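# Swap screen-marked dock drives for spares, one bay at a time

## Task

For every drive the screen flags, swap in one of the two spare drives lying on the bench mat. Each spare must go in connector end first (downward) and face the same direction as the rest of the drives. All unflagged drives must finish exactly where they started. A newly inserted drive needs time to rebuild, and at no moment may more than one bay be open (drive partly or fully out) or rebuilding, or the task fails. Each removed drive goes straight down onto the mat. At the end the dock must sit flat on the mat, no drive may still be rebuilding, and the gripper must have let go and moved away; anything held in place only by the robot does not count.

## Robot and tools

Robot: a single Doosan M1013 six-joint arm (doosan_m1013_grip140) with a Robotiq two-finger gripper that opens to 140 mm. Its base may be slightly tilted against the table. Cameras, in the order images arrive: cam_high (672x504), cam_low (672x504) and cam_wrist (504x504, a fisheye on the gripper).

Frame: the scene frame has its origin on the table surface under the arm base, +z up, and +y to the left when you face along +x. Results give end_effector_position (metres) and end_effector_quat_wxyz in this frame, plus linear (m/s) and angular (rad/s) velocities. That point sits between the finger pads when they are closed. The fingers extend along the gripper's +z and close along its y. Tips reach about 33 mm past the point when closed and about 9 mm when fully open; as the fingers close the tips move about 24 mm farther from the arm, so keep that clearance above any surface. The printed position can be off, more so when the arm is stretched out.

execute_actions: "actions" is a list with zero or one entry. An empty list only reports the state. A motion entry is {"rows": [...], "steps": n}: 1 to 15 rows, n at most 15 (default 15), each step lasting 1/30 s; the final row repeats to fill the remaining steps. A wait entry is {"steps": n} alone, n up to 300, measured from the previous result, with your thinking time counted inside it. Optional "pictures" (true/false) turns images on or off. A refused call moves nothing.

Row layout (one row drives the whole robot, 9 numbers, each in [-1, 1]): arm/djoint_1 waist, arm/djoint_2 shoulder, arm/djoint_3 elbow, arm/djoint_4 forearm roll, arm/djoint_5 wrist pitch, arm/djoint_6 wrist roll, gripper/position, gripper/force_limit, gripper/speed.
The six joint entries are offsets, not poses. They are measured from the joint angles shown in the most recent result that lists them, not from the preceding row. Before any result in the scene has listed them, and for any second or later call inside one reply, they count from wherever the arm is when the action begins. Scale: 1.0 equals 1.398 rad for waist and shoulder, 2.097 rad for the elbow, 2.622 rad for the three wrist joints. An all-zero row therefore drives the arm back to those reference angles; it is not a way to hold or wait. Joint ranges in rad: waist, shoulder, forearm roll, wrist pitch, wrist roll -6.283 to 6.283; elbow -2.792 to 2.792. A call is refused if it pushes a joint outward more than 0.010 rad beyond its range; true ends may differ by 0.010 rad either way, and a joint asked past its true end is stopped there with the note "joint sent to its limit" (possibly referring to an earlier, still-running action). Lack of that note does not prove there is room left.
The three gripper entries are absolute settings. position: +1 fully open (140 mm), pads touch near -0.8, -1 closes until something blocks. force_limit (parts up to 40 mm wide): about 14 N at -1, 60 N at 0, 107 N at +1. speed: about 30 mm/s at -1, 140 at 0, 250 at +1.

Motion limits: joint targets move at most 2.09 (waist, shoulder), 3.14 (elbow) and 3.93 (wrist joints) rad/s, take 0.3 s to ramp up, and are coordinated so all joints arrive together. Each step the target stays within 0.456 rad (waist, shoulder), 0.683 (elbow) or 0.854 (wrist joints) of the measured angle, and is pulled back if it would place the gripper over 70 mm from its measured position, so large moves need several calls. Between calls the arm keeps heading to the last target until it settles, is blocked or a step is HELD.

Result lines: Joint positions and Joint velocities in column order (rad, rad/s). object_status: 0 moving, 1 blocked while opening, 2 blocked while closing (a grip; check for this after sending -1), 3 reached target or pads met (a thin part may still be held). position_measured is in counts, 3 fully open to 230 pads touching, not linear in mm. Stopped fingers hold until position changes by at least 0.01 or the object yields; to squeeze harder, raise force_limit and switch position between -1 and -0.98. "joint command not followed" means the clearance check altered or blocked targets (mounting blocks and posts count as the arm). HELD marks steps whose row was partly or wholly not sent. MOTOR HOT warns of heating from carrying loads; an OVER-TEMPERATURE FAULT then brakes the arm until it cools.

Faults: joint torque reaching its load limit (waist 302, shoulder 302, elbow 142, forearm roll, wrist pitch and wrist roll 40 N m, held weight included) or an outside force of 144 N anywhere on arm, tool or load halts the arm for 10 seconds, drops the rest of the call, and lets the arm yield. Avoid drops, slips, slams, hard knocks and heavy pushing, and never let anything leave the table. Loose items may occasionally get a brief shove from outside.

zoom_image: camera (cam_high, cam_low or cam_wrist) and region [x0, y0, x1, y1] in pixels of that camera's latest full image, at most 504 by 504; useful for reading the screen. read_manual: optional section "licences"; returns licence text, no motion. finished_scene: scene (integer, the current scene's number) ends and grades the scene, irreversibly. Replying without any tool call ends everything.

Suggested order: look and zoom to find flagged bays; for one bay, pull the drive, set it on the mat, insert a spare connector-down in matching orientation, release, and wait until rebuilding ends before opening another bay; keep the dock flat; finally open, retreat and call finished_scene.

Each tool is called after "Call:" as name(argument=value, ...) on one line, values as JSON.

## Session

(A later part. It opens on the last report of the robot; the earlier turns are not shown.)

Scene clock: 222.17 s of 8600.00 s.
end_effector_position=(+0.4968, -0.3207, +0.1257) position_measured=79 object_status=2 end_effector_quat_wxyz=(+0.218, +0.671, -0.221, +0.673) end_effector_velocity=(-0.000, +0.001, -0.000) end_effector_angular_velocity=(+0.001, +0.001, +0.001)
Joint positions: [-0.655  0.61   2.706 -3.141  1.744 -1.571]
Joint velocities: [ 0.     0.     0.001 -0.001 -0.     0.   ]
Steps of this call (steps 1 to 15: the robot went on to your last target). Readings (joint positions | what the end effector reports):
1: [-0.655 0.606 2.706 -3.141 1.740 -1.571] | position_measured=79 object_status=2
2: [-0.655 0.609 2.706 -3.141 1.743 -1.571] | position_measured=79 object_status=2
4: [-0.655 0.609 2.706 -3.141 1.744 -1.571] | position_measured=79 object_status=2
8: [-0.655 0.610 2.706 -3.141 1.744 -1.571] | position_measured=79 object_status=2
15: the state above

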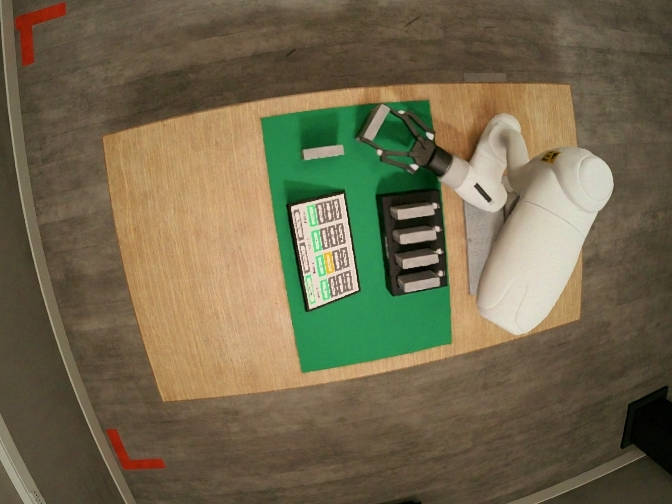

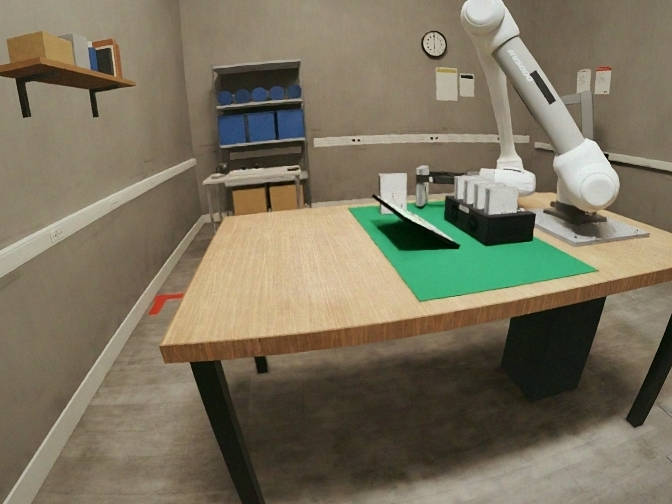

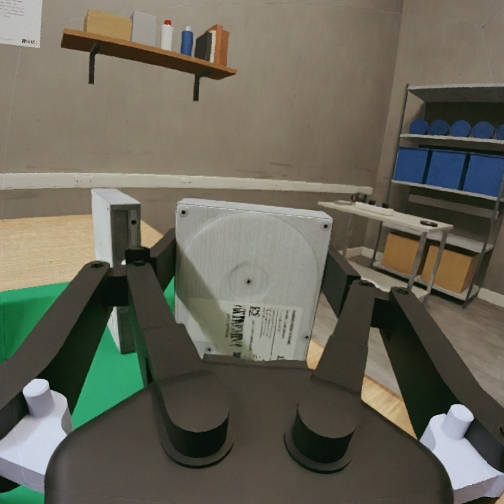

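Call:
execute_actions(actions=[{"rows":[[0,0.013,-0.0005,0,0.007,0,-1,0.6,0],[0,0.013,-0.0005,0,0.007,0,-1,0.6,0],[0,0.013,-0.0005,0,0.007,0,-1,0.6,0],[0,0.013,-0.0005,0,0.007,0,-1,0.6,0],[0,0.0265,-0.001,0,0.014,0,-1,0.6,0]],"steps":15}])

Call:
zoom_image(camera="cam_low", region=[370,150,470,225])

Scene clock: 226.67 s of 8600.00 s.
end_effector_position=(+0.4963, -0.3203, +0.1165) position_measured=79 object_status=2 end_effector_quat_wxyz=(+0.218, +0.671, -0.221, +0.674) end_effector_velocity=(+0.001, -0.001, +0.000) end_effector_angular_velocity=(-0.001, -0.002, -0.000)
Joint positions: [-0.655  0.647  2.704 -3.141  1.781 -1.571]
Joint velocities: [-0.001  0.    -0.002 -0.     0.     0.   ]
Steps of this call (steps 1 to 15: the robot went on to your last target; steps 16 to 120: nothing new was sent; steps 121 to 135: all 15 steps of this action). Readings (joint positions | what the end effector reports):
121: [-0.655 0.610 2.706 -3.141 1.745 -1.571] | position_measured=79 object_status=2
122: [-0.655 0.616 2.706 -3.141 1.751 -1.571] | position_measured=79 object_status=2
124: [-0.655 0.626 2.706 -3.141 1.761 -1.571] | position_measured=79 object_status=2
128: [-0.655 0.645 2.704 -3.141 1.779 -1.571] | position_measured=79 object_status=2
135: the state above

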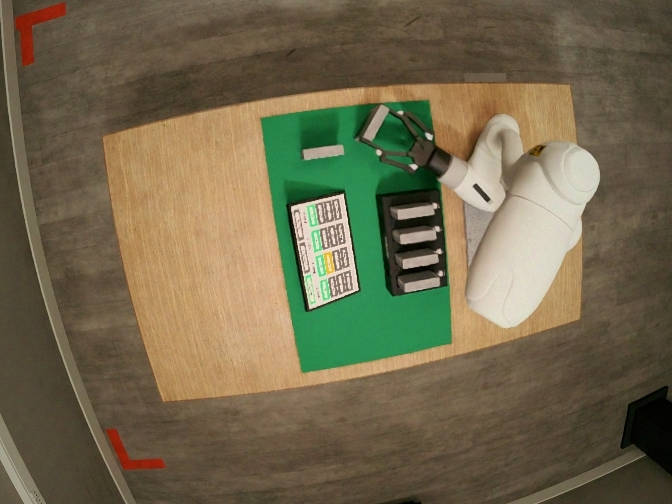

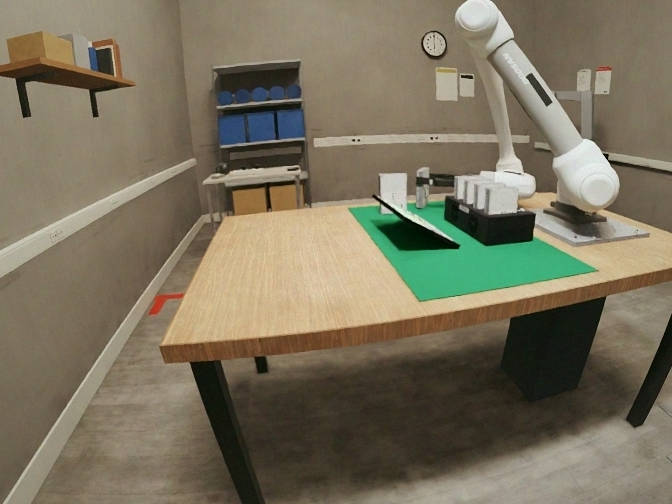

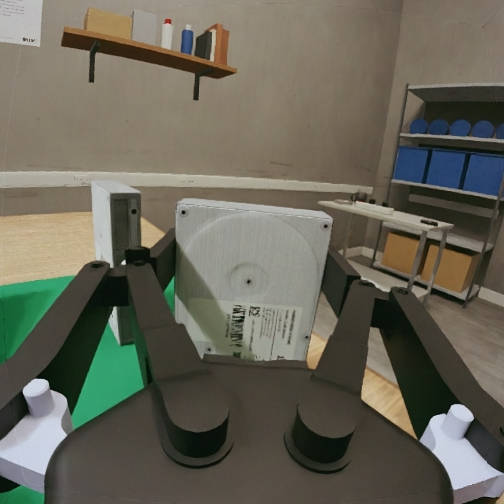

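Region (370, 150, 470, 225) of cam_low's 672x504 image, scaled by 5.040, with more detail than that image has; it fills the top 378 rows of this view, and the rest is white.

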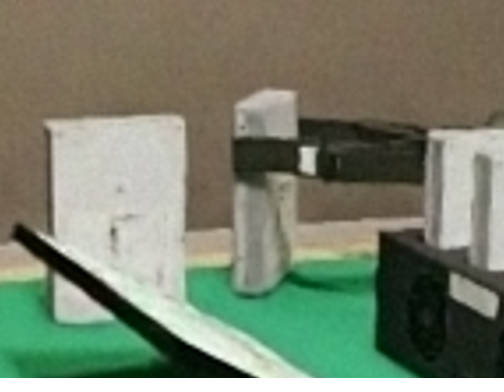

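Call:
execute_actions(actions=[{"rows":[[0,0.003,0,0,0.0016,0,-1,0.6,0],[0,0.003,0,0,0.0016,0,-1,0.6,0],[0,0.003,0,0,0.0016,0,-1,0.6,0],[0,0.003,0,0,0.0016,0,0.8,0.6,-0.5]],"steps":15}], pictures=false)

Call:
execute_actions(actions=[{"rows":[[0,-0.363,-0.004,0,-0.199,0,0.8,0.6,0]],"steps":15}], pictures=false)

Call:
execute_actions(actions=[{"steps":10}], pictures=false)

Call:
execute_actions(actions=[{"rows":[[0,-0.117,-0.303,0,-0.401,0,1,0,0]],"steps":15}], pictures=false)

Call:
execute_actions(actions=[{"steps":15}], pictures=false)

Call:
execute_actions(actions=[{"rows":[[0.475,-0.096,-0.004,0,-0.556,-0.587,1,0,0]],"steps":15}], pictures=false)

Call:
execute_actions(actions=[{"steps":45}])

Scene clock: 238.00 s of 8600.00 s.
end_effector_position=(+0.4962, -0.3202, +0.1155) position_measured=30 object_status=0 end_effector_quat_wxyz=(+0.218, +0.671, -0.221, +0.674) end_effector_velocity=(-0.000, +0.001, -0.000) end_effector_angular_velocity=(+0.001, +0.000, +0.001)
Joint positions: [-0.655  0.651  2.704 -3.141  1.785 -1.571]
Joint velocities: [0.001 0.    0.001 0.    0.    0.001]
Steps of this call (steps 1 to 15: the robot went on to your last target; steps 16 to 325: nothing new was sent; steps 326 to 340: all 15 steps of this action). Readings (joint positions | what the end effector reports):
326: [-0.655 0.647 2.704 -3.141 1.781 -1.571] | position_measured=79 object_status=2
327: [-0.655 0.649 2.704 -3.141 1.783 -1.571] | position_measured=79 object_status=2
329: [-0.655 0.651 2.704 -3.141 1.785 -1.571] | position_measured=79 object_status=0
333: [-0.655 0.651 2.704 -3.141 1.785 -1.571] | position_measured=62 object_status=0
340: the state above

Scene clock: 238.50 s of 8600.00 s.
end_effector_position=(+0.4956, -0.3204, +0.2381) position_measured=28 object_status=3 end_effector_quat_wxyz=(+0.217, +0.673, -0.221, +0.672) end_effector_velocity=(-0.034, +0.023, +0.174) end_effector_angular_velocity=(-0.013, -0.020, -0.002)
Joint positions: [-0.655  0.176  2.696 -3.141  1.296 -1.571]
Joint velocities: [-0.001 -0.641 -0.01   0.001 -0.627  0.001]
Steps of this call (steps 1 to 15: all 15 steps of this action). Readings (joint positions | what the end effector reports):
1: [-0.655 0.651 2.704 -3.141 1.785 -1.571] | position_measured=28 object_status=0
2: [-0.655 0.645 2.704 -3.141 1.778 -1.571] | position_measured=28 object_status=0
4: [-0.655 0.612 2.703 -3.141 1.740 -1.571] | position_measured=28 object_status=0
8: [-0.655 0.454 2.701 -3.141 1.569 -1.571] | position_measured=28 object_status=3
15: the state above

Scene clock: 238.83 s of 8600.00 s.
end_effector_position=(+0.4938, -0.3192, +0.2466) position_measured=28 object_status=3 end_effector_quat_wxyz=(+0.217, +0.672, -0.221, +0.672) end_effector_velocity=(+0.000, +0.001, +0.000) end_effector_angular_velocity=(-0.000, -0.001, +0.001)
Joint positions: [-0.655  0.143  2.696 -3.141  1.263 -1.571]
Joint velocities: [ 0.002 -0.001  0.     0.001 -0.     0.   ]
Steps of this call (steps 1 to 10: the robot went on to your last target). Readings (joint positions | what the end effector reports):
1: [-0.655 0.158 2.696 -3.141 1.278 -1.571] | position_measured=28 object_status=3
2: [-0.655 0.147 2.696 -3.141 1.268 -1.571] | position_measured=28 object_status=3
4: [-0.655 0.144 2.696 -3.141 1.264 -1.571] | position_measured=28 object_status=3
8: [-0.655 0.144 2.696 -3.141 1.263 -1.571] | position_measured=28 object_status=3
10: the state above

Scene clock: 239.33 s of 8600.00 s.
end_effector_position=(+0.6331, -0.4213, +0.3568) position_measured=3 object_status=3 end_effector_quat_wxyz=(+0.201, +0.720, -0.237, +0.621) end_effector_velocity=(+0.227, -0.166, +0.348) end_effector_angular_velocity=(+0.265, +0.366, +0.004)
Joint positions: [-0.655  0.038  2.284 -3.141  0.601 -1.571]
Joint velocities: [ 0.001 -0.247 -0.953 -0.001 -1.651 -0.002]
Steps of this call (steps 1 to 15: all 15 steps of this action). Readings (joint positions | what the end effector reports):
1: [-0.655 0.143 2.695 -3.141 1.262 -1.571] | position_measured=28 object_status=0
2: [-0.655 0.141 2.686 -3.141 1.250 -1.571] | position_measured=22 object_status=0
4: [-0.655 0.128 2.637 -3.141 1.183 -1.571] | position_measured=7 object_status=0
8: [-0.655 0.095 2.509 -3.141 0.989 -1.571] | position_measured=3 object_status=0
15: the state above

Scene clock: 239.83 s of 8600.00 s.
end_effector_position=(+0.6707, -0.4492, +0.4511) position_measured=3 object_status=3 end_effector_quat_wxyz=(+0.188, +0.752, -0.247, +0.582) end_effector_velocity=(+0.000, -0.001, +0.002) end_effector_angular_velocity=(-0.001, -0.002, -0.001)
Joint positions: [-0.655 -0.02   2.06  -3.141  0.212 -1.571]
Joint velocities: [-0.    -0.001 -0.002  0.001 -0.001 -0.   ]
Steps of this call (steps 1 to 15: the robot went on to your last target). Readings (joint positions | what the end effector reports):
1: [-0.655 0.029 2.252 -3.141 0.544 -1.571] | position_measured=3 object_status=3
2: [-0.655 0.021 2.220 -3.141 0.488 -1.571] | position_measured=3 object_status=3
4: [-0.655 0.004 2.155 -3.141 0.377 -1.571] | position_measured=3 object_status=3
8: [-0.655 -0.018 2.067 -3.141 0.225 -1.571] | position_measured=3 object_status=3
15: the state above

Scene clock: 240.33 s of 8600.00 s.
end_effector_position=(+0.6827, -0.2249, +0.3560) position_measured=3 object_status=3 end_effector_quat_wxyz=(+0.177, +0.902, +0.060, +0.389) end_effector_velocity=(-0.112, +0.490, -0.214) end_effector_angular_velocity=(-0.459, +1.279, +1.310)
Joint positions: [-0.389 -0.083  2.056 -3.141 -0.288 -2.071]
Joint velocities: [ 0.58  -0.104 -0.006  0.001 -1.147 -1.143]
Steps of this call (steps 1 to 15: all 15 steps of this action). Readings (joint positions | what the end effector reports):
1: [-0.655 -0.020 2.060 -3.141 0.211 -1.572] | position_measured=3 object_status=3
2: [-0.648 -0.022 2.060 -3.141 0.199 -1.584] | position_measured=3 object_status=3
4: [-0.614 -0.032 2.060 -3.141 0.133 -1.650] | position_measured=3 object_status=3
8: [-0.531 -0.054 2.058 -3.141 -0.022 -1.805] | position_measured=3 object_status=3
15: the state above

Scene clock: 241.83 s of 8600.00 s.
end_effector_position=(+0.4311, +0.0487, +0.2694) position_measured=3 object_status=3 end_effector_quat_wxyz=(+0.000, +0.707, +0.708, +0.002) end_effector_velocity=(-0.001, +0.000, -0.001) end_effector_angular_velocity=(-0.001, +0.002, +0.000)
Joint positions: [ 0.009 -0.154  2.052 -3.141 -1.245 -3.109]
Joint velocities: [ 0.001 -0.     0.002 -0.001 -0.     0.001]
Steps of this call (steps 1 to 45: the robot went on to your last target). Readings (joint positions | what the end effector reports):
1: [-0.370 -0.086 2.056 -3.141 -0.328 -2.110] | position_measured=3 object_status=3
2: [-0.351 -0.089 2.056 -3.141 -0.368 -2.151] | position_measured=3 object_status=3
4: [-0.315 -0.096 2.056 -3.141 -0.451 -2.234] | position_measured=3 object_status=3
8: [-0.247 -0.108 2.055 -3.141 -0.619 -2.414] | position_measured=3 object_status=3
45: the state above
The arm was judged still, so your last target was given up. Only a new action makes it travel on or press farther. Fingers that are still opening or closing keep moving.

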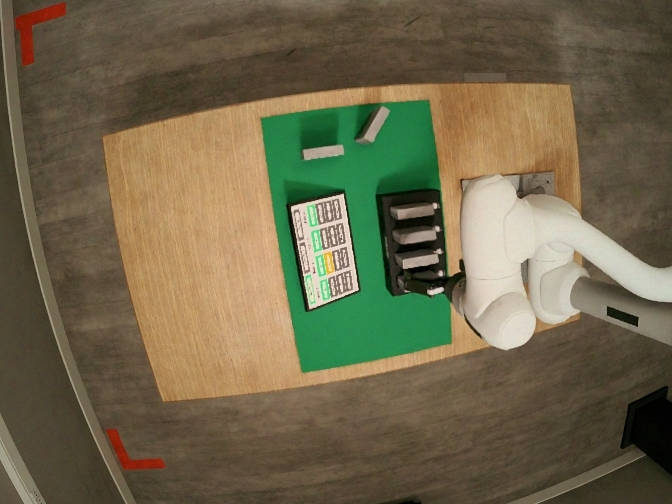

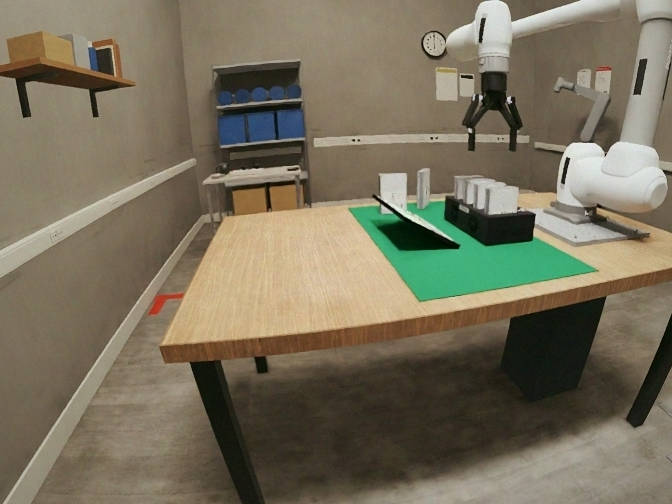

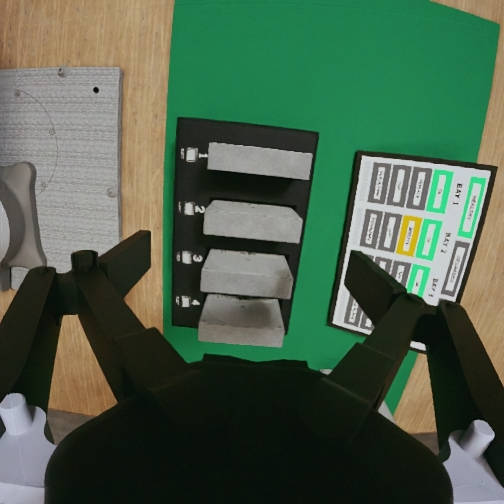

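Call:
execute_actions(actions=[{"rows":[[0,0.042,0.0496,0,0.0625,0,1,0,0]],"steps":12}], pictures=false)

Call:
execute_actions(actions=[{"rows":[[0,0.065,0.0465,0,0.072,0,1,0,0]],"steps":15}])

Scene clock: 246.70 s of 8600.00 s.
end_effector_position=(+0.4319, +0.0489, +0.1907) position_measured=3 object_status=3 end_effector_quat_wxyz=(+0.001, +0.707, +0.708, +0.003) end_effector_velocity=(-0.001, -0.000, -0.002) end_effector_angular_velocity=(-0.001, +0.003, -0.001)
Joint positions: [ 0.009 -0.096  2.156 -3.141 -1.082 -3.109]
Joint velocities: [ 0.     0.001  0.004 -0.     0.002  0.002]
Steps of this call (steps 1 to 134: nothing new was sent; steps 135 to 146: all 12 steps of this action). Readings (joint positions | what the end effector reports):
135: [0.009 -0.154 2.053 -3.141 -1.244 -3.109] | position_measured=3 object_status=3
136: [0.009 -0.150 2.059 -3.141 -1.232 -3.109] | position_measured=3 object_status=3
138: [0.009 -0.127 2.101 -3.141 -1.167 -3.109] | position_measured=3 object_status=3
142: [0.009 -0.096 2.155 -3.141 -1.083 -3.109] | position_measured=3 object_status=3
146: the state above

Scene clock: 247.20 s of 8600.00 s.
end_effector_position=(+0.4308, +0.0491, +0.1058) position_measured=3 object_status=3 end_effector_quat_wxyz=(+0.001, +0.707, +0.708, +0.003) end_effector_velocity=(-0.001, -0.001, -0.001) end_effector_angular_velocity=(-0.000, +0.003, -0.002)
Joint positions: [ 0.009 -0.005  2.253 -3.141 -0.893 -3.109]
Joint velocities: [-0.002  0.001  0.002 -0.001  0.     0.   ]
Steps of this call (steps 1 to 15: all 15 steps of this action). Readings (joint positions | what the end effector reports):
1: [0.009 -0.095 2.157 -3.141 -1.080 -3.109] | position_measured=3 object_status=3
2: [0.009 -0.090 2.162 -3.141 -1.068 -3.109] | position_measured=3 object_status=3
4: [0.009 -0.058 2.196 -3.141 -1.002 -3.109] | position_measured=3 object_status=3
8: [0.009 -0.006 2.252 -3.141 -0.896 -3.109] | position_measured=3 object_status=3
15: the state above

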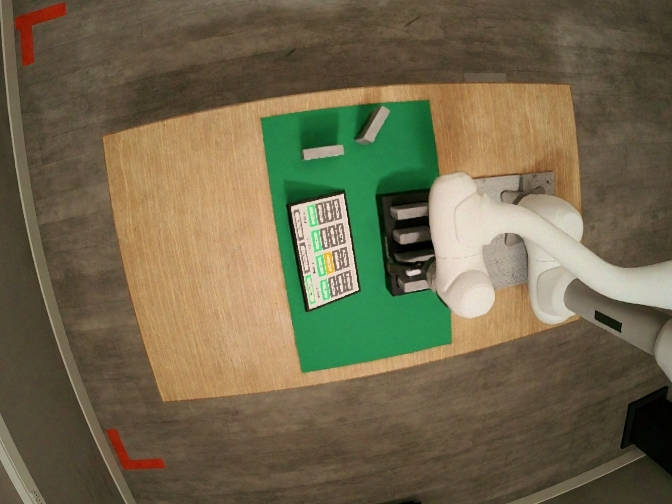

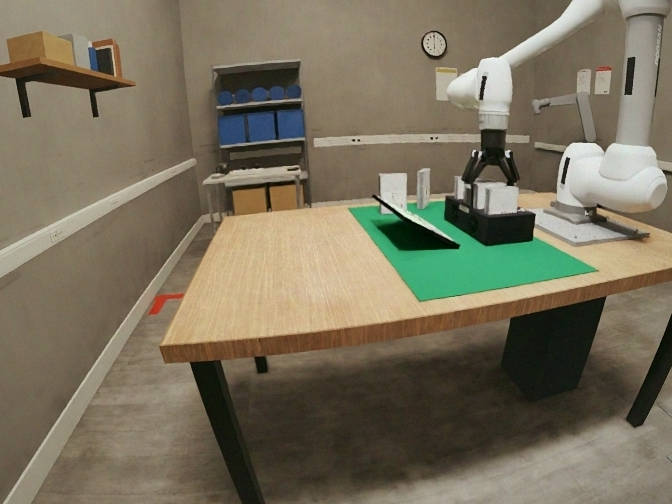

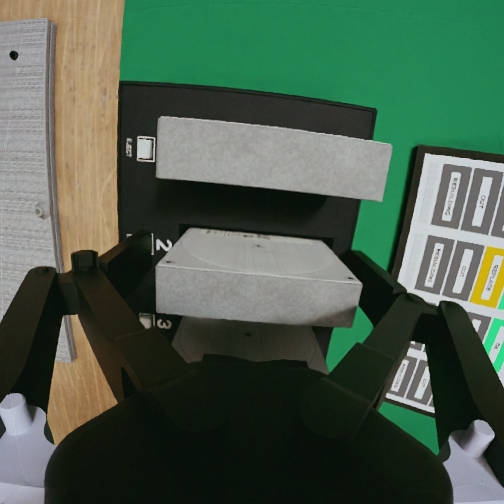

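Same alignment. Press down 7 mm.

Call:
execute_actions(actions=[{"rows":[[0,0.0033,0.0017,0,0.003,0,1,0,0],[0,0.0033,0.0017,0,0.003,0,1,0,0],[0,0.0033,0.0017,0,0.003,0,1,0,0],[0,0.0033,0.0017,0,0.003,0,1,0,0],[0,0.0065,0.0033,0,0.006,0,1,0,0]],"steps":15}])

Scene clock: 250.23 s of 8600.00 s.
end_effector_position=(+0.4307, +0.0491, +0.0989) position_measured=3 object_status=3 end_effector_quat_wxyz=(+0.001, +0.707, +0.708, +0.003) end_effector_velocity=(+0.000, +0.000, -0.000) end_effector_angular_velocity=(+0.000, -0.001, -0.001)
Joint positions: [ 0.009  0.004  2.26  -3.141 -0.877 -3.109]
Joint velocities: [ 0.    -0.     0.     0.001  0.001  0.001]
Steps of this call (steps 1 to 15: the robot went on to your last target; steps 16 to 76: nothing new was sent; steps 77 to 91: all 15 steps of this action). Readings (joint positions | what the end effector reports):
77: [0.009 -0.004 2.254 -3.141 -0.892 -3.109] | position_measured=3 object_status=3
78: [0.009 -0.002 2.255 -3.141 -0.889 -3.109] | position_measured=3 object_status=3
80: [0.009 -0.001 2.257 -3.141 -0.886 -3.109] | position_measured=3 object_status=3
84: [0.009 0.004 2.260 -3.141 -0.878 -3.109] | position_measured=3 object_status=3
91: the state above

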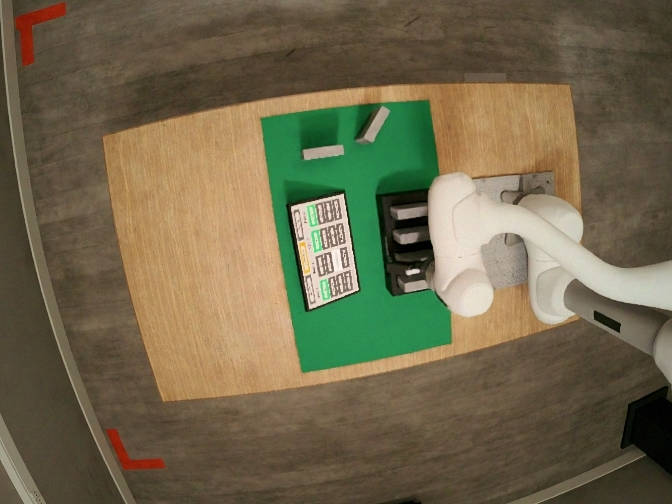

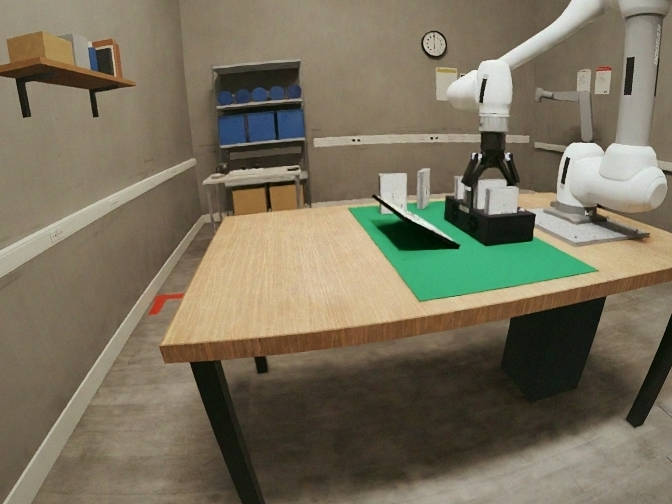

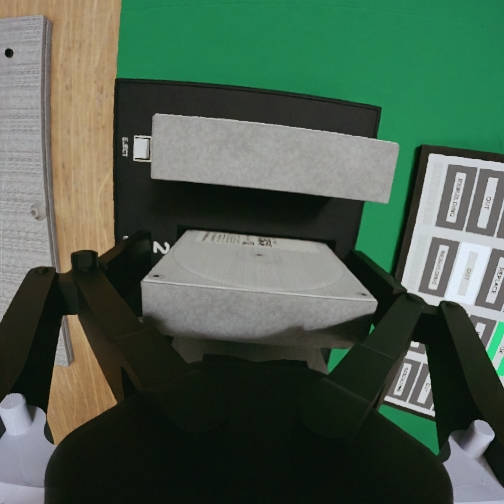

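Call:
execute_actions(actions=[{"rows":[[0,-0.022,-0.0143,0,-0.0233,0,1,0.5,0],[0,-0.022,-0.0143,0,-0.0233,0,1,0.5,0],[0,-0.022,-0.0143,0,-0.0233,0,1,0.5,0],[0,-0.022,-0.0143,0,-0.0233,0,1,0.5,0],[0,-0.022,-0.0143,0,-0.0233,0,1,0.5,0],[0,-0.022,-0.0143,0,-0.0233,0,-1,0.5,0]],"steps":15}], pictures=false)

Call:
execute_actions(actions=[{"steps":10}], pictures=false)

Call:
execute_actions(actions=[{"rows":[[0,-0.0486,-0.0353,0,-0.0545,0,-1,0.5,0]],"steps":12}], pictures=false)

Call:
execute_actions(actions=[{"rows":[[0,-0.0537,-0.071,0,-0.085,0,-1,0.5,0]],"steps":15}])

Call:
execute_actions(actions=[{"rows":[[0.3155,0.1595,-0.0994,0,0.0053,0.1675,-1,0.5,0]],"steps":15}], pictures=false)

Call:
execute_actions(actions=[{"steps":15}], pictures=false)

Call:
execute_actions(actions=[{"rows":[[0,0.106,0.1035,0,0.139,0,-1,0.5,0]],"steps":15}], pictures=false)

Call:
execute_actions(actions=[{"steps":8}])

Scene clock: 265.43 s of 8600.00 s.
end_effector_position=(+0.4323, +0.0491, +0.1255) position_measured=69 object_status=0 end_effector_quat_wxyz=(+0.001, +0.707, +0.708, +0.003) end_effector_velocity=(-0.001, +0.000, -0.000) end_effector_angular_velocity=(-0.000, +0.001, +0.002)
Joint positions: [ 0.009 -0.027  2.23  -3.141 -0.938 -3.109]
Joint velocities: [ 0.001 -0.     0.001 -0.    -0.001 -0.001]
Steps of this call (steps 1 to 15: the robot went on to your last target; steps 16 to 441: nothing new was sent; steps 442 to 456: all 15 steps of this action). Readings (joint positions | what the end effector reports):
442: [0.009 0.004 2.260 -3.141 -0.879 -3.109] | position_measured=3 object_status=3
443: [0.009 -0.002 2.254 -3.141 -0.890 -3.109] | position_measured=3 object_status=3
445: [0.009 -0.021 2.235 -3.141 -0.928 -3.109] | position_measured=3 object_status=3
449: [0.009 -0.026 2.230 -3.141 -0.938 -3.109] | position_measured=16 object_status=0
456: the state above

Scene clock: 265.77 s of 8600.00 s.
end_effector_position=(+0.4323, +0.0491, +0.1255) position_measured=77 object_status=2 end_effector_quat_wxyz=(+0.001, +0.707, +0.708, +0.003) end_effector_velocity=(+0.000, +0.000, +0.000) end_effector_angular_velocity=(-0.000, -0.000, -0.000)
Joint positions: [ 0.009 -0.027  2.23  -3.141 -0.938 -3.109]
Joint velocities: [ 0.     0.    -0.001 -0.    -0.     0.001]
Steps of this call (steps 1 to 10: the robot went on to your last target). Readings (joint positions | what the end effector reports):
1: [0.009 -0.027 2.230 -3.141 -0.938 -3.109] | position_measured=77 object_status=0
2: [0.009 -0.027 2.230 -3.141 -0.938 -3.109] | position_measured=77 object_status=0
4: [0.009 -0.027 2.230 -3.141 -0.938 -3.109] | position_measured=77 object_status=0
8: [0.009 -0.027 2.230 -3.141 -0.938 -3.109] | position_measured=77 object_status=2
10: the state above

Scene clock: 266.17 s of 8600.00 s.
end_effector_position=(+0.4318, +0.0489, +0.1899) position_measured=77 object_status=2 end_effector_quat_wxyz=(+0.000, +0.707, +0.708, +0.002) end_effector_velocity=(+0.001, +0.000, +0.001) end_effector_angular_velocity=(-0.001, -0.001, +0.001)
Joint positions: [ 0.009 -0.094  2.156 -3.141 -1.081 -3.109]
Joint velocities: [ 0.001  0.    -0.002 -0.001 -0.001  0.   ]
Steps of this call (steps 1 to 12: all 12 steps of this action). Readings (joint positions | what the end effector reports):
1: [0.009 -0.027 2.230 -3.141 -0.940 -3.109] | position_measured=77 object_status=2
2: [0.009 -0.032 2.224 -3.141 -0.951 -3.109] | position_measured=77 object_status=2
4: [0.009 -0.063 2.191 -3.141 -1.016 -3.109] | position_measured=77 object_status=2
8: [0.009 -0.094 2.156 -3.141 -1.080 -3.109] | position_measured=77 object_status=2
12: the state above

Scene clock: 266.67 s of 8600.00 s.
end_effector_position=(+0.4318, +0.0487, +0.2997) position_measured=77 object_status=2 end_effector_quat_wxyz=(+0.001, +0.707, +0.708, +0.003) end_effector_velocity=(-0.001, -0.000, +0.000) end_effector_angular_velocity=(-0.001, +0.000, -0.001)
Joint positions: [ 0.009 -0.169  2.007 -3.141 -1.304 -3.109]
Joint velocities: [ 0.    -0.001  0.    -0.001 -0.001  0.001]
Steps of this call (steps 1 to 15: all 15 steps of this action). Readings (joint positions | what the end effector reports):
1: [0.009 -0.095 2.155 -3.141 -1.083 -3.109] | position_measured=77 object_status=2
2: [0.009 -0.099 2.148 -3.141 -1.095 -3.109] | position_measured=77 object_status=2
4: [0.009 -0.121 2.104 -3.141 -1.160 -3.109] | position_measured=77 object_status=2
8: [0.009 -0.165 2.017 -3.141 -1.288 -3.109] | position_measured=77 object_status=2
15: the state above

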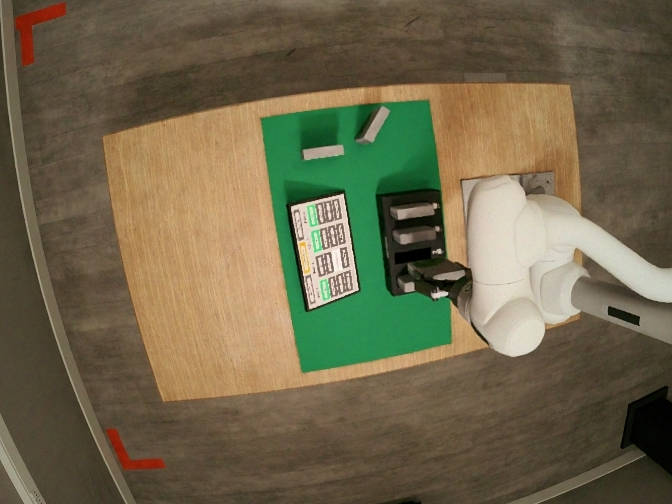

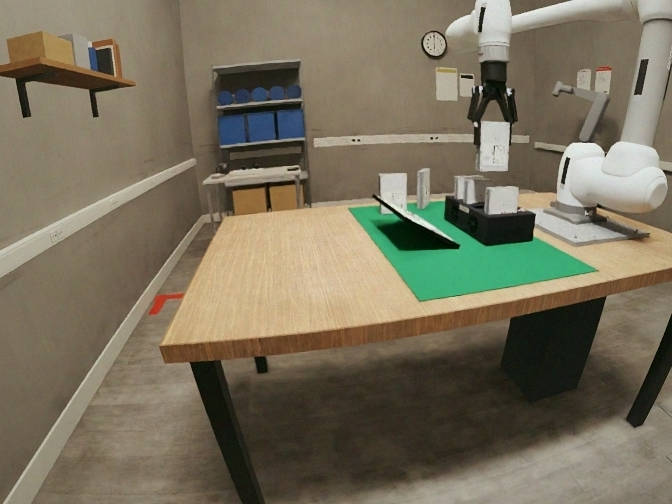

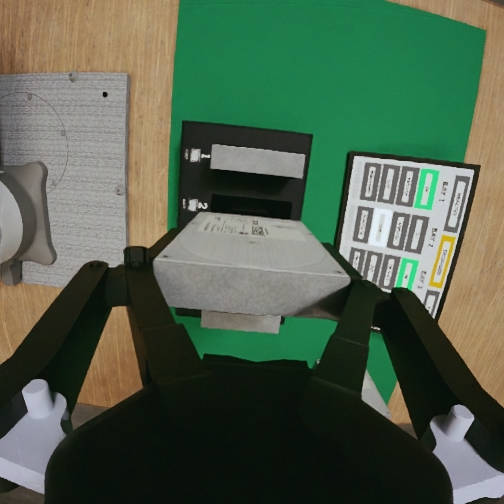

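Scene clock: 267.17 s of 8600.00 s.
end_effector_position=(+0.4883, +0.2367, +0.3029) position_measured=77 object_status=2 end_effector_quat_wxyz=(+0.000, +0.706, +0.708, +0.002) end_effector_velocity=(+0.037, +0.478, -0.014) end_effector_angular_velocity=(-0.001, +0.000, +0.010)
Joint positions: [ 0.363  0.01   1.84  -3.141 -1.293 -2.757]
Joint velocities: [ 0.789  0.396 -0.372  0.     0.024  0.779]
Steps of this call (steps 1 to 15: all 15 steps of this action). Readings (joint positions | what the end effector reports):
1: [0.010 -0.169 2.007 -3.141 -1.304 -3.109] | position_measured=77 object_status=2
2: [0.016 -0.166 2.004 -3.141 -1.304 -3.102] | position_measured=77 object_status=2
4: [0.051 -0.147 1.987 -3.141 -1.302 -3.067] | position_measured=77 object_status=2
8: [0.170 -0.087 1.931 -3.141 -1.299 -2.949] | position_measured=77 object_status=2
15: the state above

Scene clock: 267.67 s of 8600.00 s.
end_effector_position=(+0.4896, +0.2908, +0.3007) position_measured=77 object_status=2 end_effector_quat_wxyz=(+0.000, +0.706, +0.708, +0.002) end_effector_velocity=(-0.001, +0.000, -0.001) end_effector_angular_velocity=(-0.000, +0.002, -0.001)
Joint positions: [ 0.45   0.054  1.799 -3.141 -1.29  -2.67 ]
Joint velocities: [0.001 0.    0.002 0.001 0.    0.001]
Steps of this call (steps 1 to 15: the robot went on to your last target). Readings (joint positions | what the end effector reports):
1: [0.389 0.023 1.828 -3.141 -1.292 -2.731] | position_measured=77 object_status=2
2: [0.412 0.035 1.817 -3.141 -1.291 -2.708] | position_measured=77 object_status=2
4: [0.443 0.050 1.802 -3.141 -1.290 -2.678] | position_measured=77 object_status=2
8: [0.450 0.053 1.799 -3.141 -1.290 -2.670] | position_measured=77 object_status=2
15: the state above

Scene clock: 268.17 s of 8600.00 s.
end_effector_position=(+0.4905, +0.2912, +0.1081) position_measured=77 object_status=2 end_effector_quat_wxyz=(+0.000, +0.706, +0.708, +0.002) end_effector_velocity=(+0.004, +0.002, -0.003) end_effector_angular_velocity=(+0.009, -0.015, -0.002)
Joint positions: [ 0.45   0.201  2.015 -3.141 -0.926 -2.67 ]
Joint velocities: [-0.     0.001  0.005  0.001  0.023  0.001]
Steps of this call (steps 1 to 15: all 15 steps of this action). Readings (joint positions | what the end effector reports):
1: [0.450 0.054 1.800 -3.141 -1.288 -2.670] | position_measured=77 object_status=2
2: [0.450 0.059 1.806 -3.141 -1.276 -2.670] | position_measured=77 object_status=2
4: [0.450 0.085 1.845 -3.141 -1.213 -2.670] | position_measured=77 object_status=2
8: [0.450 0.142 1.928 -3.141 -1.073 -2.670] | position_measured=77 object_status=2
15: the state above

Scene clock: 268.43 s of 8600.00 s.
end_effector_position=(+0.4904, +0.2911, +0.1075) position_measured=77 object_status=2 end_effector_quat_wxyz=(+0.000, +0.706, +0.708, +0.002) end_effector_velocity=(+0.000, +0.000, +0.000) end_effector_angular_velocity=(-0.000, -0.001, +0.001)
Joint positions: [ 0.45   0.202  2.016 -3.141 -0.926 -2.67 ]
Joint velocities: [ 0.     0.    -0.001 -0.001  0.     0.   ]
Steps of this call (steps 1 to 8: the robot went on to your last target). Readings (joint positions | what the end effector reports):
1: [0.450 0.201 2.016 -3.141 -0.926 -2.670] | position_measured=77 object_status=2
2: [0.450 0.202 2.016 -3.141 -0.926 -2.670] | position_measured=77 object_status=2
4: [0.450 0.202 2.016 -3.141 -0.926 -2.670] | position_measured=77 object_status=2
8: the state above

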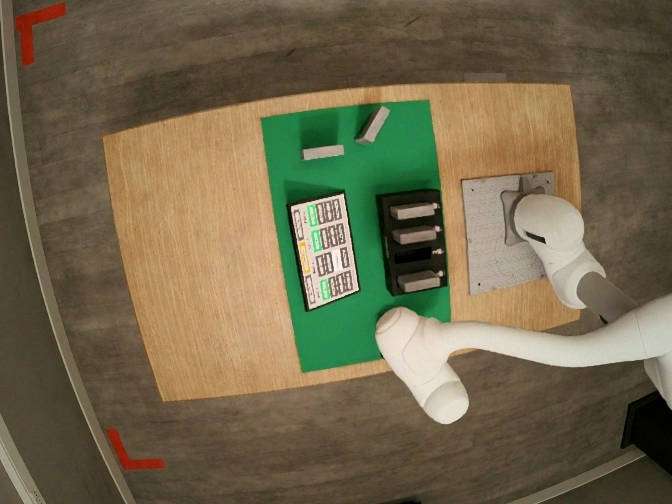

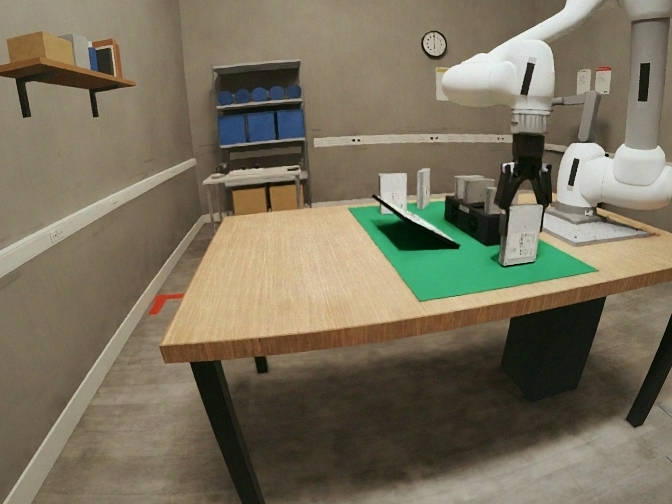

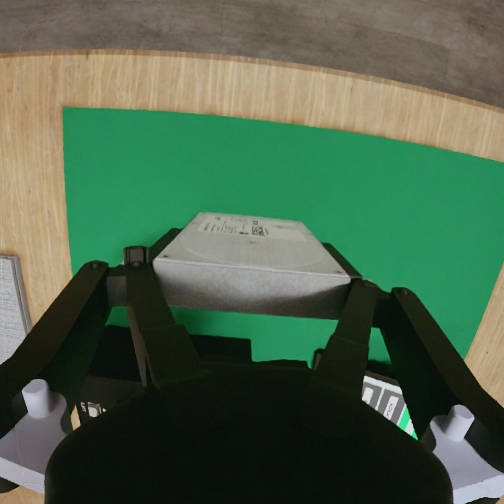

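Call:
execute_actions(actions=[{"rows":[[0,0.0038,0.002,0,0.0037,0,-1,0.5,0],[0,0.0038,0.002,0,0.0037,0,-1,0.5,0],[0,0.0038,0.002,0,0.0037,0,-1,0.5,0],[0,0.0038,0.002,0,0.0037,0,-1,0.5,0],[0,0.0038,0.002,0,0.0037,0,-1,0.5,0],[0,0.0038,0.002,0,0.0037,0,-1,0.5,0],[0,0.0038,0.002,0,0.0037,0,0.8,0.5,0]],"steps":15}], pictures=false)

Call:
execute_actions(actions=[{"rows":[[0,-0.11,-0.1055,0,-0.1427,0,0.8,0.5,0]],"steps":15}], pictures=false)

Call:
execute_actions(actions=[{"steps":6}], pictures=false)

Call:
execute_actions(actions=[{"rows":[[-0.79,0.0525,0.006,0,0.033,-0.779,1,0.5,0]],"steps":15}], pictures=false)

Call:
execute_actions(actions=[{"steps":50}])

Scene clock: 278.07 s of 8600.00 s.
end_effector_position=(+0.4905, +0.2911, +0.1026) position_measured=28 object_status=0 end_effector_quat_wxyz=(+0.000, +0.706, +0.708, +0.002) end_effector_velocity=(+0.001, +0.001, +0.001) end_effector_angular_velocity=(+0.001, -0.002, -0.001)
Joint positions: [ 0.45   0.207  2.02  -3.141 -0.916 -2.67 ]
Joint velocities: [-0.     0.    -0.002  0.001  0.     0.   ]
Steps of this call (steps 1 to 15: the robot went on to your last target; steps 16 to 274: nothing new was sent; steps 275 to 289: all 15 steps of this action). Readings (joint positions | what the end effector reports):
275: [0.450 0.202 2.016 -3.141 -0.925 -2.670] | position_measured=77 object_status=2
276: [0.450 0.204 2.018 -3.141 -0.920 -2.670] | position_measured=77 object_status=2
278: [0.450 0.207 2.020 -3.141 -0.917 -2.670] | position_measured=77 object_status=2
282: [0.450 0.207 2.020 -3.141 -0.916 -2.670] | position_measured=77 object_status=0
289: the state above

Scene clock: 278.57 s of 8600.00 s.
end_effector_position=(+0.4897, +0.2908, +0.3003) position_measured=28 object_status=3 end_effector_quat_wxyz=(+0.000, +0.706, +0.708, +0.002) end_effector_velocity=(-0.007, -0.004, +0.002) end_effector_angular_velocity=(-0.014, +0.024, +0.000)
Joint positions: [ 0.45   0.054  1.8   -3.141 -1.289 -2.67 ]
Joint velocities: [-0.     0.    -0.004 -0.001 -0.031 -0.   ]
Steps of this call (steps 1 to 15: all 15 steps of this action). Readings (joint positions | what the end effector reports):
1: [0.450 0.207 2.020 -3.141 -0.916 -2.670] | position_measured=28 object_status=0
2: [0.450 0.203 2.015 -3.141 -0.927 -2.670] | position_measured=28 object_status=0
4: [0.450 0.178 1.978 -3.141 -0.989 -2.670] | position_measured=28 object_status=0
8: [0.450 0.118 1.893 -3.141 -1.132 -2.670] | position_measured=28 object_status=3
15: the state above

Scene clock: 278.77 s of 8600.00 s.
end_effector_position=(+0.4896, +0.2908, +0.3008) position_measured=28 object_status=3 end_effector_quat_wxyz=(+0.000, +0.706, +0.708, +0.002) end_effector_velocity=(-0.000, -0.000, +0.000) end_effector_angular_velocity=(+0.001, -0.000, -0.000)
Joint positions: [ 0.45   0.053  1.799 -3.141 -1.29  -2.67 ]
Joint velocities: [-0.    -0.001  0.     0.001 -0.    -0.   ]
Steps of this call (steps 1 to 6: the robot went on to your last target). Readings (joint positions | what the end effector reports):
1: [0.450 0.054 1.800 -3.141 -1.289 -2.670] | position_measured=28 object_status=3
2: [0.450 0.054 1.799 -3.141 -1.290 -2.670] | position_measured=28 object_status=3
4: [0.450 0.053 1.799 -3.141 -1.290 -2.670] | position_measured=28 object_status=3
6: the state above

Scene clock: 279.27 s of 8600.00 s.
end_effector_position=(+0.5767, +0.1102, +0.2733) position_measured=3 object_status=3 end_effector_quat_wxyz=(+0.001, +0.591, +0.806, +0.002) end_effector_velocity=(+0.115, -0.460, -0.043) end_effector_angular_velocity=(-0.003, -0.003, +0.693)
Joint positions: [ 0.106  0.095  1.806 -3.141 -1.241 -3.316]
Joint velocities: [-0.802  0.063  0.01  -0.     0.074 -1.495]
Steps of this call (steps 1 to 15: all 15 steps of this action). Readings (joint positions | what the end effector reports):
1: [0.449 0.053 1.799 -3.141 -1.290 -2.671] | position_measured=28 object_status=0
2: [0.443 0.054 1.799 -3.141 -1.289 -2.684] | position_measured=22 object_status=0
4: [0.408 0.059 1.799 -3.141 -1.282 -2.750] | position_measured=7 object_status=0
8: [0.296 0.076 1.802 -3.141 -1.264 -2.960] | position_measured=3 object_status=0
15: the state above

Scene clock: 280.93 s of 8600.00 s.
end_effector_position=(+0.5043, -0.3258, +0.2499) position_measured=3 object_status=3 end_effector_quat_wxyz=(+0.002, +0.310, +0.951, +0.002) end_effector_velocity=(+0.000, -0.001, +0.000) end_effector_angular_velocity=(-0.001, -0.001, -0.001)
Joint positions: [-0.655  0.127  1.812 -3.141 -1.203 -4.712]
Joint velocities: [-0.001 -0.    -0.001 -0.     0.     0.   ]
Steps of this call (steps 1 to 45: the robot went on to your last target; steps 46 to 50: nothing new was sent). Readings (joint positions | what the end effector reports):
1: [0.078 0.097 1.806 -3.141 -1.239 -3.367] | position_measured=3 object_status=3
2: [0.051 0.099 1.807 -3.141 -1.236 -3.418] | position_measured=3 object_status=3
4: [-0.003 0.102 1.807 -3.141 -1.232 -3.520] | position_measured=3 object_status=3
8: [-0.112 0.108 1.808 -3.141 -1.226 -3.723] | position_measured=3 object_status=3
50: the state above
The arm was judged still, so your last target was given up. Only a new action makes it travel on or press farther. Fingers that are still opening or closing keep moving.

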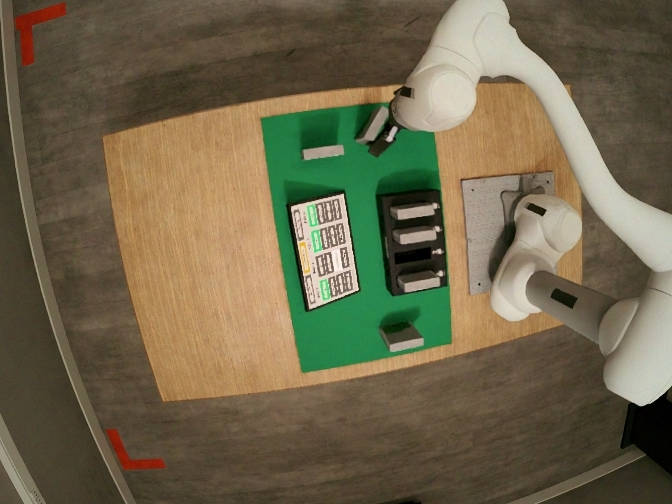

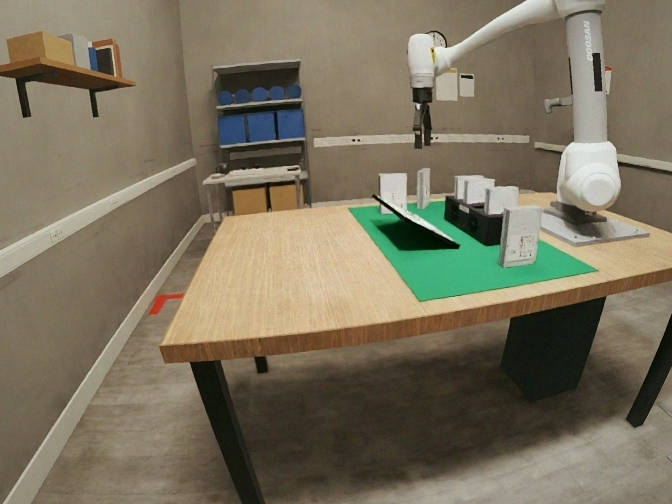

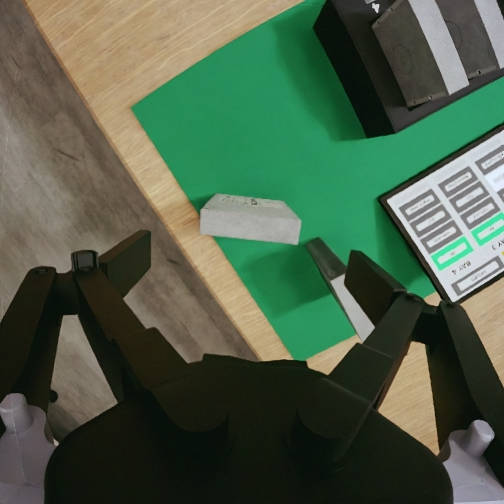

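Call:
execute_actions(actions=[{"rows":[[0,0.086,0.0725,0,0.104,0,0.8,0.5,0]],"steps":15}], pictures=false)

Call:
execute_actions(actions=[{"rows":[[0,0,0,0,0,0,-1,0.5,0]],"steps":15}])

Scene clock: 285.13 s of 8600.00 s.
end_effector_position=(+0.5051, -0.3256, +0.1034) position_measured=28 object_status=3 end_effector_quat_wxyz=(+0.002, +0.310, +0.951, +0.002) end_effector_velocity=(-0.002, +0.002, -0.004) end_effector_angular_velocity=(+0.003, +0.003, +0.000)
Joint positions: [-0.655  0.247  1.963 -3.141 -0.931 -4.712]
Joint velocities: [0.    0.003 0.004 0.    0.003 0.   ]
Steps of this call (steps 1 to 111: nothing new was sent; steps 112 to 126: all 15 steps of this action). Readings (joint positions | what the end effector reports):
112: [-0.655 0.127 1.812 -3.141 -1.202 -4.712] | position_measured=3 object_status=0
113: [-0.655 0.132 1.818 -3.141 -1.190 -4.712] | position_measured=9 object_status=0
115: [-0.655 0.160 1.854 -3.141 -1.126 -4.712] | position_measured=24 object_status=0
119: [-0.655 0.222 1.932 -3.141 -0.988 -4.712] | position_measured=28 object_status=0
126: the state above

Scene clock: 285.63 s of 8600.00 s.
end_effector_position=(+0.5051, -0.3256, +0.1034) position_measured=77 object_status=2 end_effector_quat_wxyz=(+0.002, +0.310, +0.951, +0.002) end_effector_velocity=(-0.000, +0.001, -0.000) end_effector_angular_velocity=(+0.000, +0.001, +0.001)
Joint positions: [-0.655  0.247  1.964 -3.141 -0.931 -4.712]
Joint velocities: [ 0.001 -0.     0.001 -0.001 -0.     0.001]
Steps of this call (steps 1 to 15: all 15 steps of this action). Readings (joint positions | what the end effector reports):
1: [-0.655 0.247 1.964 -3.141 -0.931 -4.712] | position_measured=28 object_status=0
2: [-0.655 0.247 1.964 -3.141 -0.931 -4.712] | position_measured=33 object_status=0
4: [-0.655 0.247 1.964 -3.141 -0.931 -4.712] | position_measured=48 object_status=0
8: [-0.655 0.247 1.964 -3.141 -0.931 -4.712] | position_measured=77 object_status=0
15: the state above

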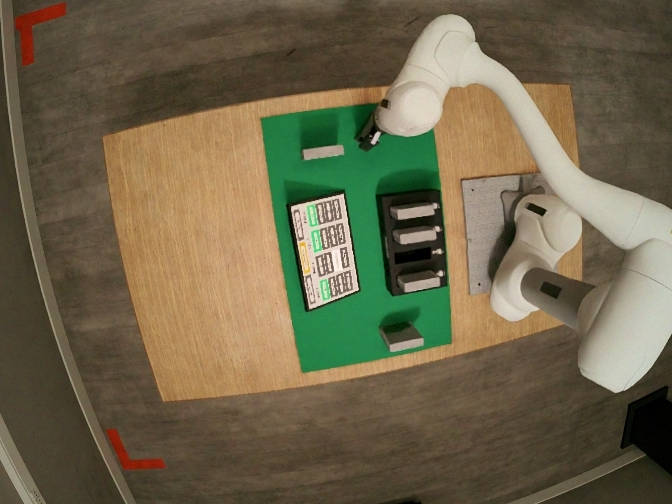

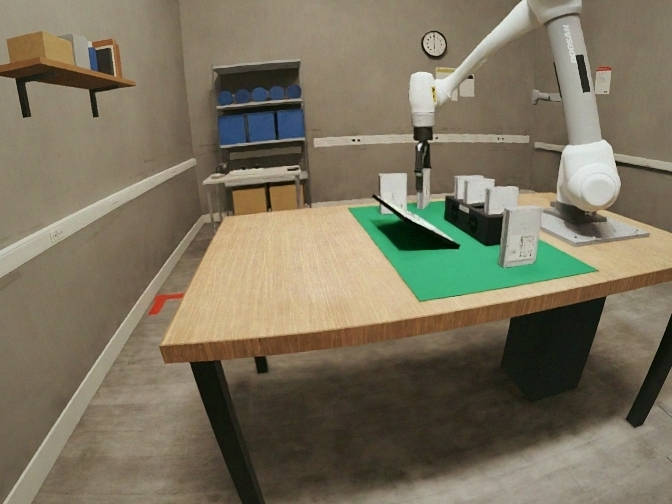

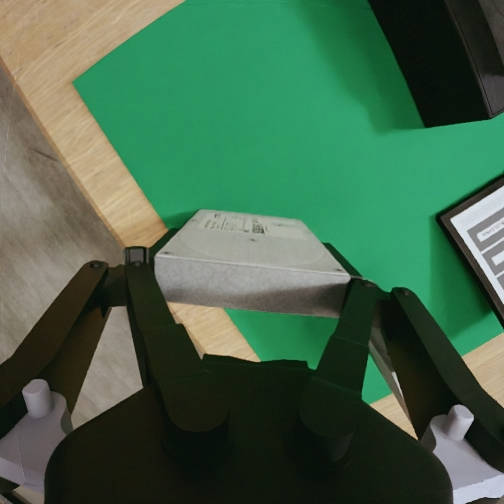

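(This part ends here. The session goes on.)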